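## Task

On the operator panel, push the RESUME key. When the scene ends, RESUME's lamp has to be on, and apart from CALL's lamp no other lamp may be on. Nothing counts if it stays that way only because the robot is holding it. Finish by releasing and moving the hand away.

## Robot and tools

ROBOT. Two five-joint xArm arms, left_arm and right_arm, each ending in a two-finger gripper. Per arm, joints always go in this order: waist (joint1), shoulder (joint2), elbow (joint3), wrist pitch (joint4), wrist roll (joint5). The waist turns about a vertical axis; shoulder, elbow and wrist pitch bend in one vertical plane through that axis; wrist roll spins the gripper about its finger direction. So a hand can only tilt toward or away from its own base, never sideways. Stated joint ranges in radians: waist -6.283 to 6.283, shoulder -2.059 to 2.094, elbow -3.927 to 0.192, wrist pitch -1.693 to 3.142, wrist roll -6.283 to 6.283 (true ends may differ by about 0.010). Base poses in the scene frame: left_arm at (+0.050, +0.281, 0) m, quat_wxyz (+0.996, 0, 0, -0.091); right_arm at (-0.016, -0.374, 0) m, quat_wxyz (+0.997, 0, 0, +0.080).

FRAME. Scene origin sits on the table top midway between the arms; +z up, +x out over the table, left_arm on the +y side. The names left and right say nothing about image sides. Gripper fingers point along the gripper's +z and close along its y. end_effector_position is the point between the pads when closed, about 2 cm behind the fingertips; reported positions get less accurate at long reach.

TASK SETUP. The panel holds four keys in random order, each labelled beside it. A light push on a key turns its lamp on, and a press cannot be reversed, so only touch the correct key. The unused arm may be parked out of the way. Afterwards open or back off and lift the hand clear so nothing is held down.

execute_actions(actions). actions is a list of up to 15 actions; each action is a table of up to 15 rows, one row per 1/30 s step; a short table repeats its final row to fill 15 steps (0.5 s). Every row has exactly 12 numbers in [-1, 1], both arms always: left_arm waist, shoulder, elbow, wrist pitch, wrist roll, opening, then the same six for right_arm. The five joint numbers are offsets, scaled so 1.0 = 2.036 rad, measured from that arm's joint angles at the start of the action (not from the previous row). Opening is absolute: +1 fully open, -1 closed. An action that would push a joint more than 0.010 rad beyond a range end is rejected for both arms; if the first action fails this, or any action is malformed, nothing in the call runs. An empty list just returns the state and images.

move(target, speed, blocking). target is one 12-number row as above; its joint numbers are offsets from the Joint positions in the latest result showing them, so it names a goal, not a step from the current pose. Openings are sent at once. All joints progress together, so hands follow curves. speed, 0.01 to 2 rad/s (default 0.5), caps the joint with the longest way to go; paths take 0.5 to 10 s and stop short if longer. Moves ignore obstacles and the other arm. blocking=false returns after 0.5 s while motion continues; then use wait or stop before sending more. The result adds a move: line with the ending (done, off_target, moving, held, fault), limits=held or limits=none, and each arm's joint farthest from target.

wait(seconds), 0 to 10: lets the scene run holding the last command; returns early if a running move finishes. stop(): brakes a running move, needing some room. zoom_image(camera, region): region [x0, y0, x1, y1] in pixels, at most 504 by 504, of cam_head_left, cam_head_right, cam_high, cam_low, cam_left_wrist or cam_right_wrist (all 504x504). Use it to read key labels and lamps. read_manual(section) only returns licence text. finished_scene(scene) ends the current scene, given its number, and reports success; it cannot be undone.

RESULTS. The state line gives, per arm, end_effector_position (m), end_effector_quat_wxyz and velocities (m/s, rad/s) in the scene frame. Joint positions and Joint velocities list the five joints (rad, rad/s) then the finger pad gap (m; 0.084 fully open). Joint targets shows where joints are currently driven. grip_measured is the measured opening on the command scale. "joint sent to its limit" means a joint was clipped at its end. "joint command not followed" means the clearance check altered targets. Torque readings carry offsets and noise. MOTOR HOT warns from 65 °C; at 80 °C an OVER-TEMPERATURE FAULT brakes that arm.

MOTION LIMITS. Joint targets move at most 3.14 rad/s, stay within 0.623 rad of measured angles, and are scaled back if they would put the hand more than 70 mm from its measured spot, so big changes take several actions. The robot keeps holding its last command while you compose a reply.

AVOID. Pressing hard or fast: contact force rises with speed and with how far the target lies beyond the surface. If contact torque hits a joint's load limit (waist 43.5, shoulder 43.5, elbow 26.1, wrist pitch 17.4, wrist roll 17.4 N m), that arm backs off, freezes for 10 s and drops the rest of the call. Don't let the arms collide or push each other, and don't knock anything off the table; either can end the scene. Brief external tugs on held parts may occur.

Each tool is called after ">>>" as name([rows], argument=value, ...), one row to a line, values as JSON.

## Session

>>> execute_actions(actions=[])

Scene clock: 0.00 s.
left_arm: end_effector_position=(+0.2050, +1.0532, +0.3823) grip_measured=+1.00 end_effector_quat_wxyz=(-0.372, +0.843, +0.312, +0.230) end_effector_velocity=(-0.000, -0.000, -0.000) end_effector_angular_velocity=(-0.000, +0.000, -0.000) | right_arm: end_effector_position=(+0.3784, -0.3113, +0.2492) grip_measured=+1.00 end_effector_quat_wxyz=(+0.000, +0.997, +0.077, -0.001) end_effector_velocity=(-0.000, -0.000, -0.000) end_effector_angular_velocity=(-0.000, +0.000, -0.001)
Joint names: [waist, shoulder, elbow, wrist pitch, wrist roll]
Joint positions: left_arm=[ 1.554  0.537 -1.867  0.424  0.664  0.084] | right_arm=[-0.003 -0.264 -0.928  1.194  0.003  0.084]
Joint velocities: left_arm=[ 0.  0.  0.  0.  0. -0.] | right_arm=[-0. -0.  0. -0.  0. -0.]
Joint torques (N m, as the arm reports them, + toward a larger angle): no reading
Motor temperatures (°C, as the motors report them): left_arm=[23 30 22 28 30] | right_arm=[24 26 27 33 31]
Joint targets: left_arm=[1.554 0.537 -1.867 0.424 0.664] | right_arm=[-0.003 -0.264 -0.928 1.194 0.003]

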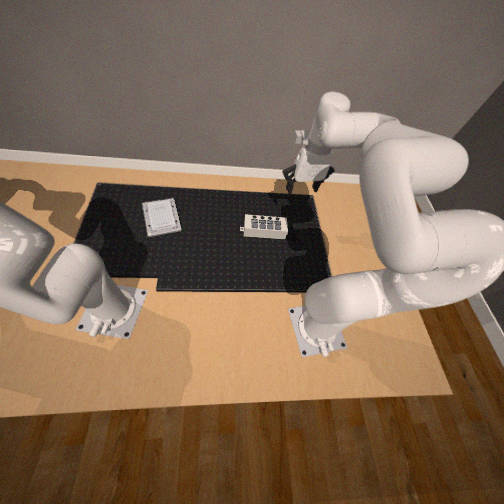

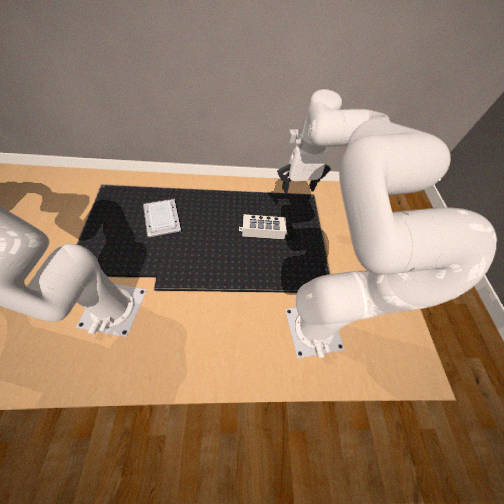

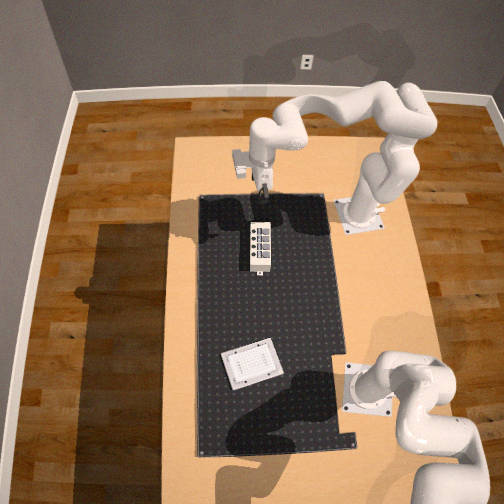

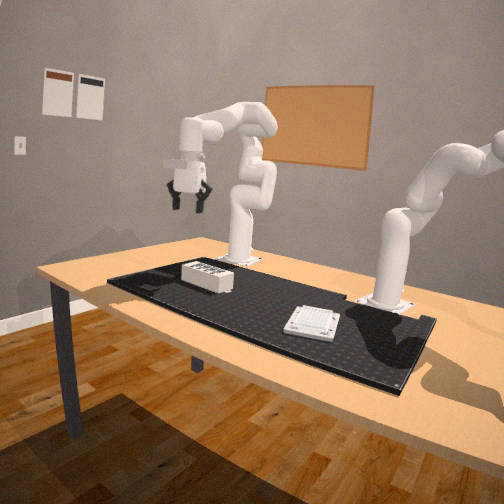

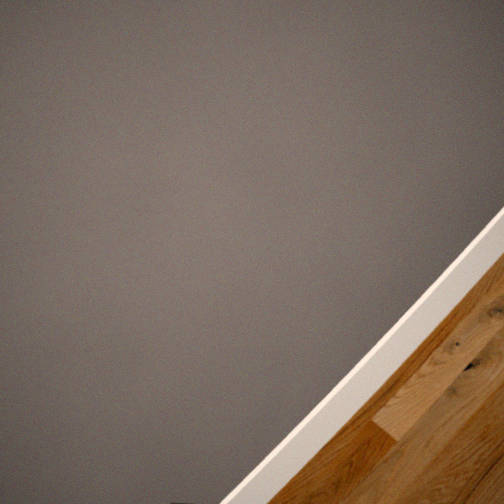

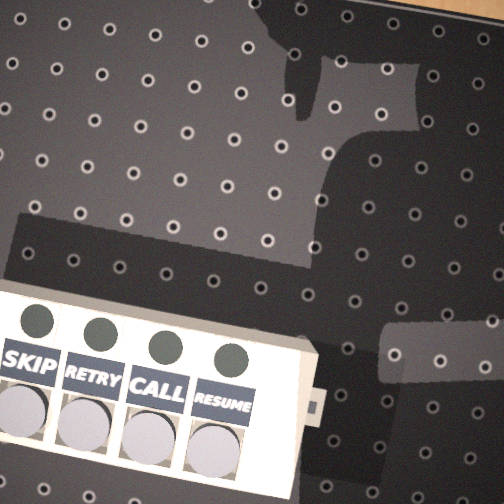

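>>> move(target=[0,0,0,0,0,1,0.0634,0.0614,0.15,-0.212,0,-1], speed=0.6)

Scene clock: 4.20 s.
left_arm: end_effector_position=(+0.2050, +1.0532, +0.3823) grip_measured=+1.00 end_effector_quat_wxyz=(-0.372, +0.843, +0.312, +0.230) end_effector_velocity=(+0.000, +0.000, -0.001) end_effector_angular_velocity=(-0.002, +0.001, -0.000) | right_arm: end_effector_position=(+0.3501, -0.2661, +0.1105) grip_measured=-1.00 end_effector_quat_wxyz=(-0.000, +0.990, +0.141, +0.000) end_effector_velocity=(-0.002, -0.000, -0.002) end_effector_angular_velocity=(-0.001, +0.005, +0.000)
Joint names: [waist, shoulder, elbow, wrist pitch, wrist roll]
Joint positions: left_arm=[ 1.554  0.537 -1.867  0.424  0.664  0.084] | right_arm=[ 0.126 -0.139 -0.623  0.762  0.003  0.   ]
Joint velocities: left_arm=[ 0.     0.001  0.001 -0.     0.001 -0.   ] | right_arm=[ 0.001  0.002  0.005 -0.002  0.001  0.   ]
Joint torques (N m, as the arm reports them, + toward a larger angle): left_arm=[  1.38 -36.96 -21.92  -2.19  -0.14] | right_arm=[ -1.34 -12.08 -14.24  -0.84   0.95]
Motor temperatures (°C, as the motors report them): left_arm=[23 30 23 28 30] | right_arm=[24 26 27 33 31]
Joint targets: left_arm=[1.554 0.537 -1.867 0.424 0.664] | right_arm=[0.126 -0.139 -0.622 0.762 0.003]
move: done; limits=none; left_arm: farthest joint: the waist, 0.000 radians from its target (0.000 radians at the start); right_arm: farthest joint: the waist, 0.000 radians from its target (0.129 radians at the start)

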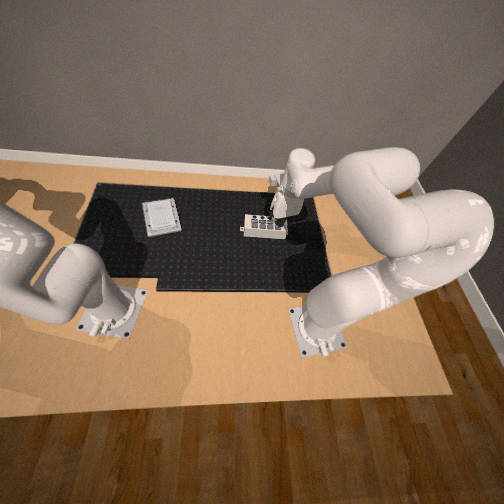

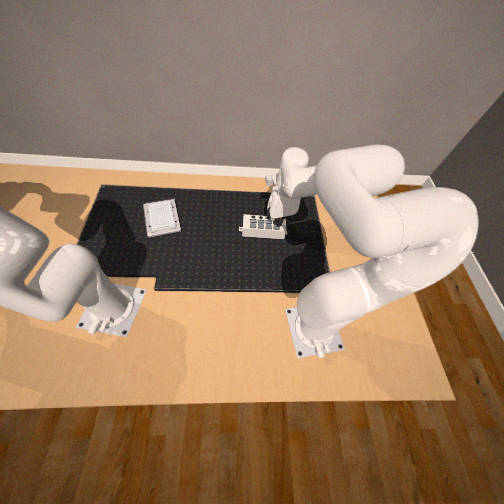

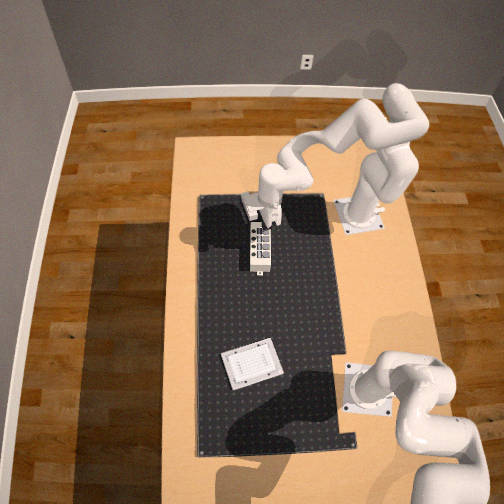

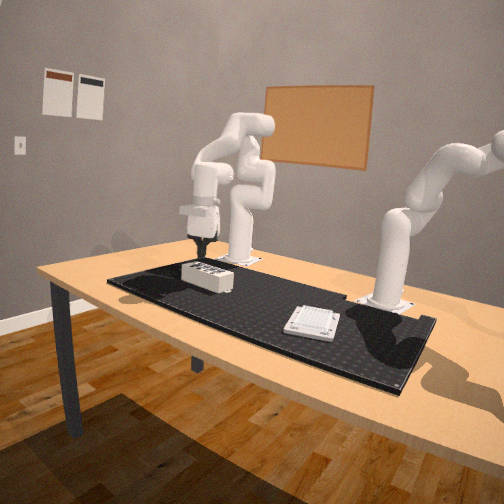

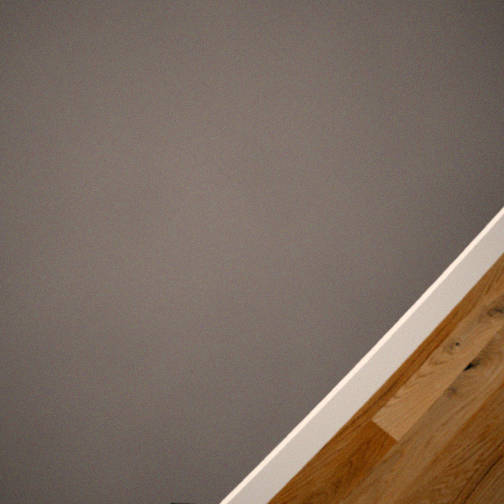

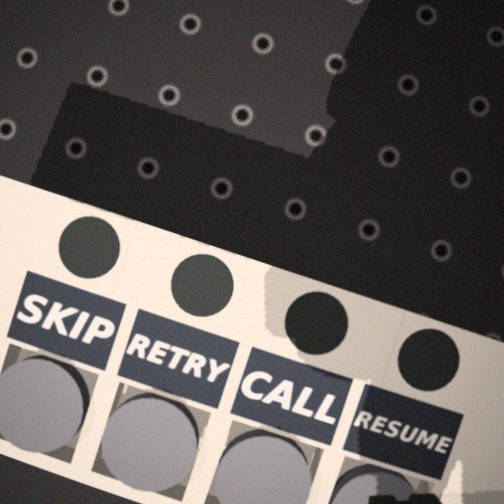

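>>> move(target=[0,0,0,0,0,1,0.0065,0.04,0.012,-0.052,0,-1], speed=0.07)

Scene clock: 10.00 s.
left_arm: end_effector_position=(+0.2050, +1.0532, +0.3823) grip_measured=+1.00 end_effector_quat_wxyz=(-0.372, +0.843, +0.312, +0.230) end_effector_velocity=(+0.000, +0.000, +0.000) end_effector_angular_velocity=(+0.001, -0.001, +0.000) | right_arm: end_effector_position=(+0.3565, -0.2588, +0.0854) grip_measured=-1.00 end_effector_quat_wxyz=(-0.001, +0.989, +0.147, +0.009) end_effector_velocity=(+0.000, +0.001, +0.000) end_effector_angular_velocity=(-0.000, +0.000, +0.001)
Joint names: [waist, shoulder, elbow, wrist pitch, wrist roll]
Joint positions: left_arm=[ 1.554  0.537 -1.867  0.424  0.664  0.084] | right_arm=[ 0.139 -0.065 -0.61   0.656  0.003  0.   ]
Joint velocities: left_arm=[-0.     0.001 -0.001 -0.001 -0.     0.   ] | right_arm=[ 0.001  0.001 -0.002  0.001  0.001  0.   ]
Joint torques (N m, as the arm reports them, + toward a larger angle): left_arm=[  1.19 -36.96 -22.04  -2.15  -0.1 ] | right_arm=[-0.94  6.13  4.54  0.56  0.69]
Motor temperatures (°C, as the motors report them): left_arm=[23 30 24 28 30] | right_arm=[24 26 28 33 31]
Joint targets: left_arm=[1.554 0.537 -1.867 0.424 0.664] | right_arm=[0.139 -0.058 -0.598 0.656 0.003]
move: off_target (right_arm); limits=none; left_arm: farthest joint: the waist, 0.000 radians from its target (0.000 radians at the start); right_arm: farthest joint: the elbow, 0.012 radians from its target (0.024 radians at the start)

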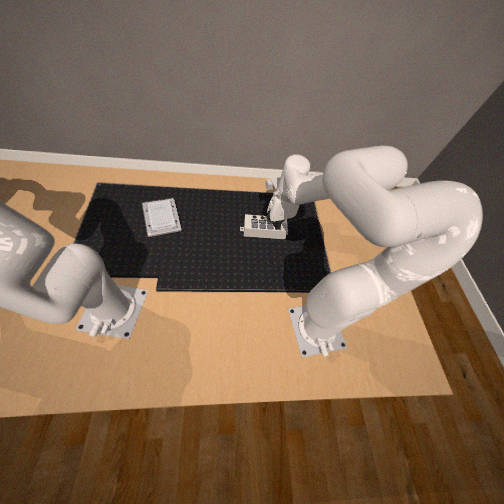

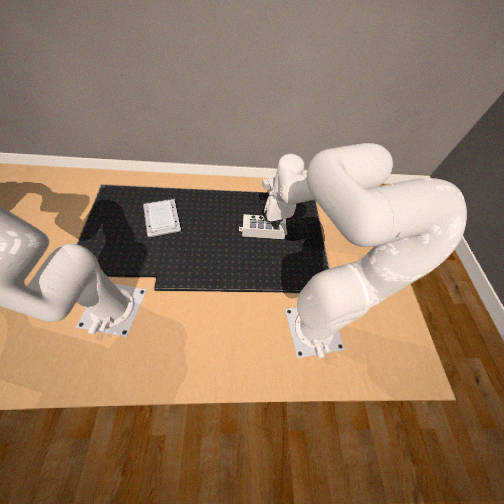

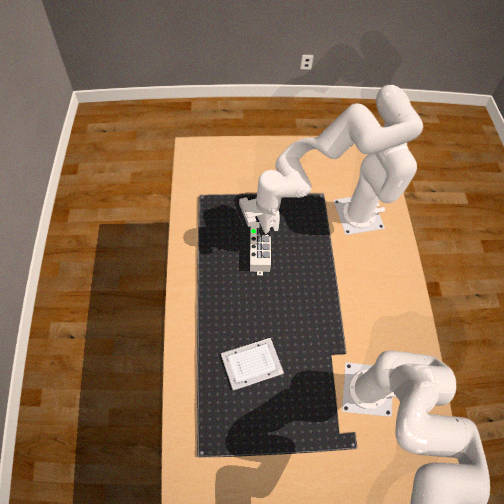

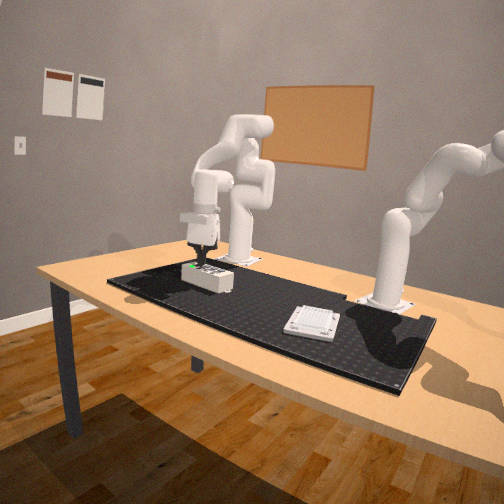

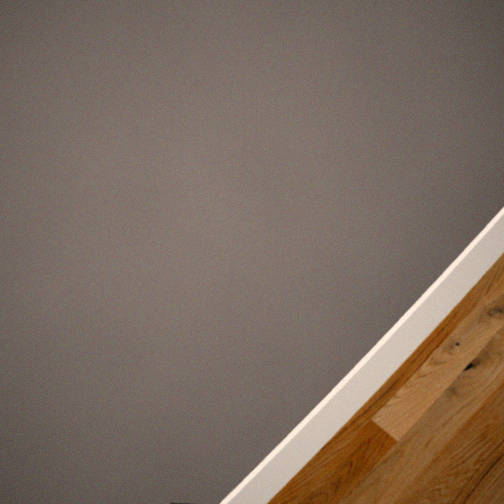

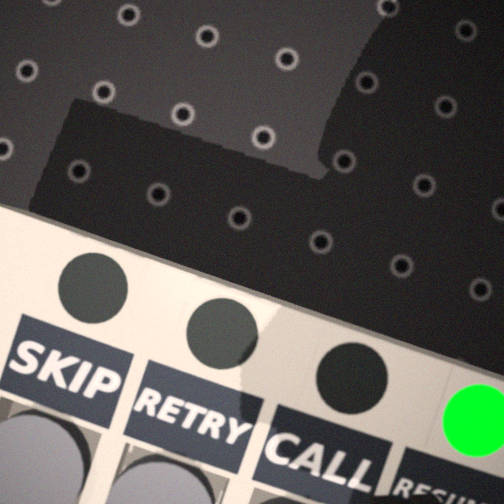

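>>> move(target=[0,0,0,0,0,1,0,-0.08,-0.1,0.18,0,-1], speed=0.5)

>>> finished_scene(scene=2)

Scene clock: 12.57 s.
left_arm: end_effector_position=(+0.2050, +1.0532, +0.3823) grip_measured=+1.00 end_effector_quat_wxyz=(-0.372, +0.843, +0.312, +0.230) end_effector_velocity=(-0.000, -0.000, -0.001) end_effector_angular_velocity=(-0.002, +0.000, -0.000) | right_arm: end_effector_position=(+0.3689, -0.2550, +0.1998) grip_measured=-1.00 end_effector_quat_wxyz=(-0.001, +0.989, +0.147, +0.009) end_effector_velocity=(+0.001, +0.000, +0.003) end_effector_angular_velocity=(+0.002, -0.005, -0.001)
Joint names: [waist, shoulder, elbow, wrist pitch, wrist roll]
Joint positions: left_arm=[ 1.554  0.537 -1.867  0.424  0.664  0.084] | right_arm=[ 0.139 -0.227 -0.813  1.022  0.003  0.   ]
Joint velocities: left_arm=[-0.    -0.     0.002  0.    -0.    -0.   ] | right_arm=[-0.    -0.003 -0.004  0.001  0.001  0.   ]
Joint torques (N m, as the arm reports them, + toward a larger angle): left_arm=[  1.23 -36.87 -22.04  -2.17  -0.11] | right_arm=[ -2.21 -11.55 -16.11  -0.94   1.07]
Motor temperatures (°C, as the motors report them): left_arm=[23 30 24 28 30] | right_arm=[24 26 28 33 31]
Joint targets: left_arm=[1.554 0.537 -1.867 0.424 0.664] | right_arm=[0.139 -0.227 -0.814 1.022 0.003]
move: done; limits=none; left_arm: farthest joint: the waist, 0.000 radians from its target (0.000 radians at the start); right_arm: farthest joint: the shoulder, 0.001 radians from its target (0.163 radians at the start)

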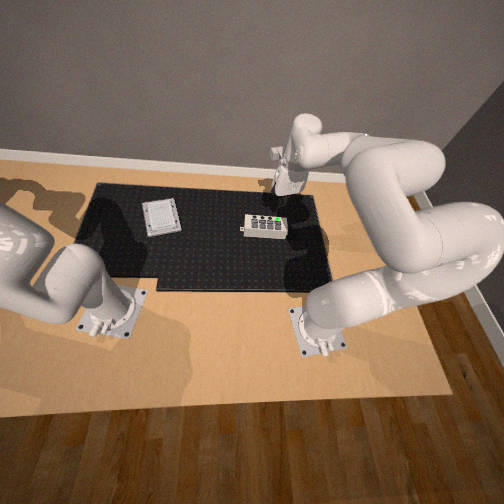

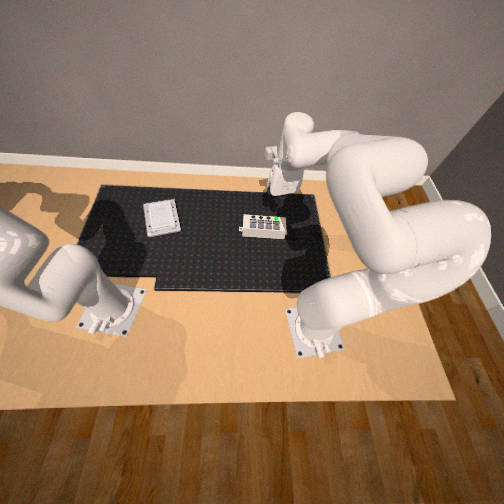

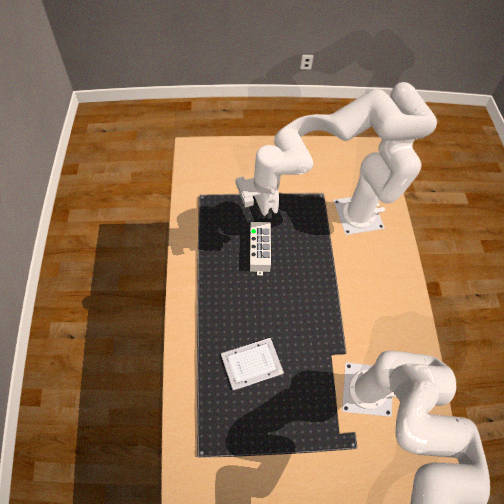

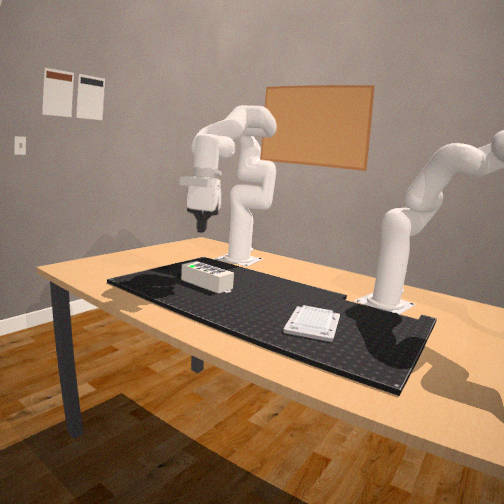

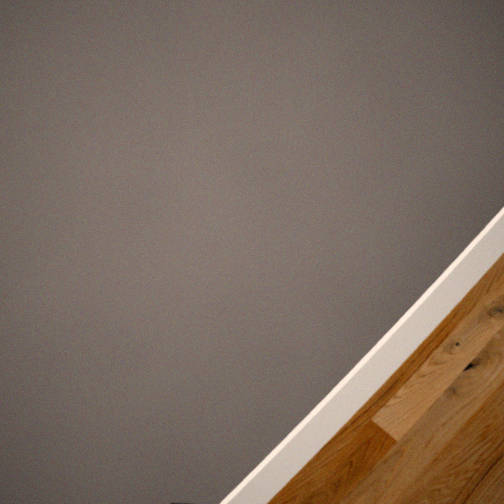

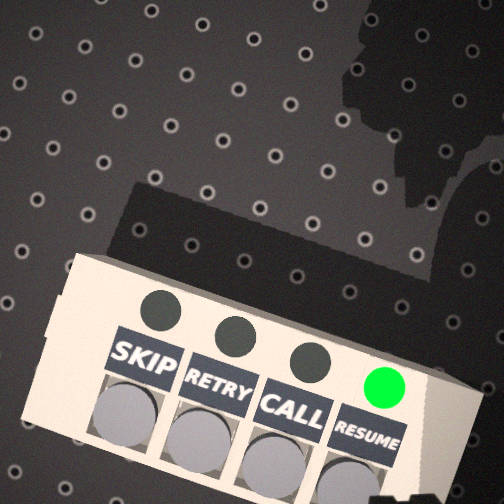

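The scene is finished: the task was done.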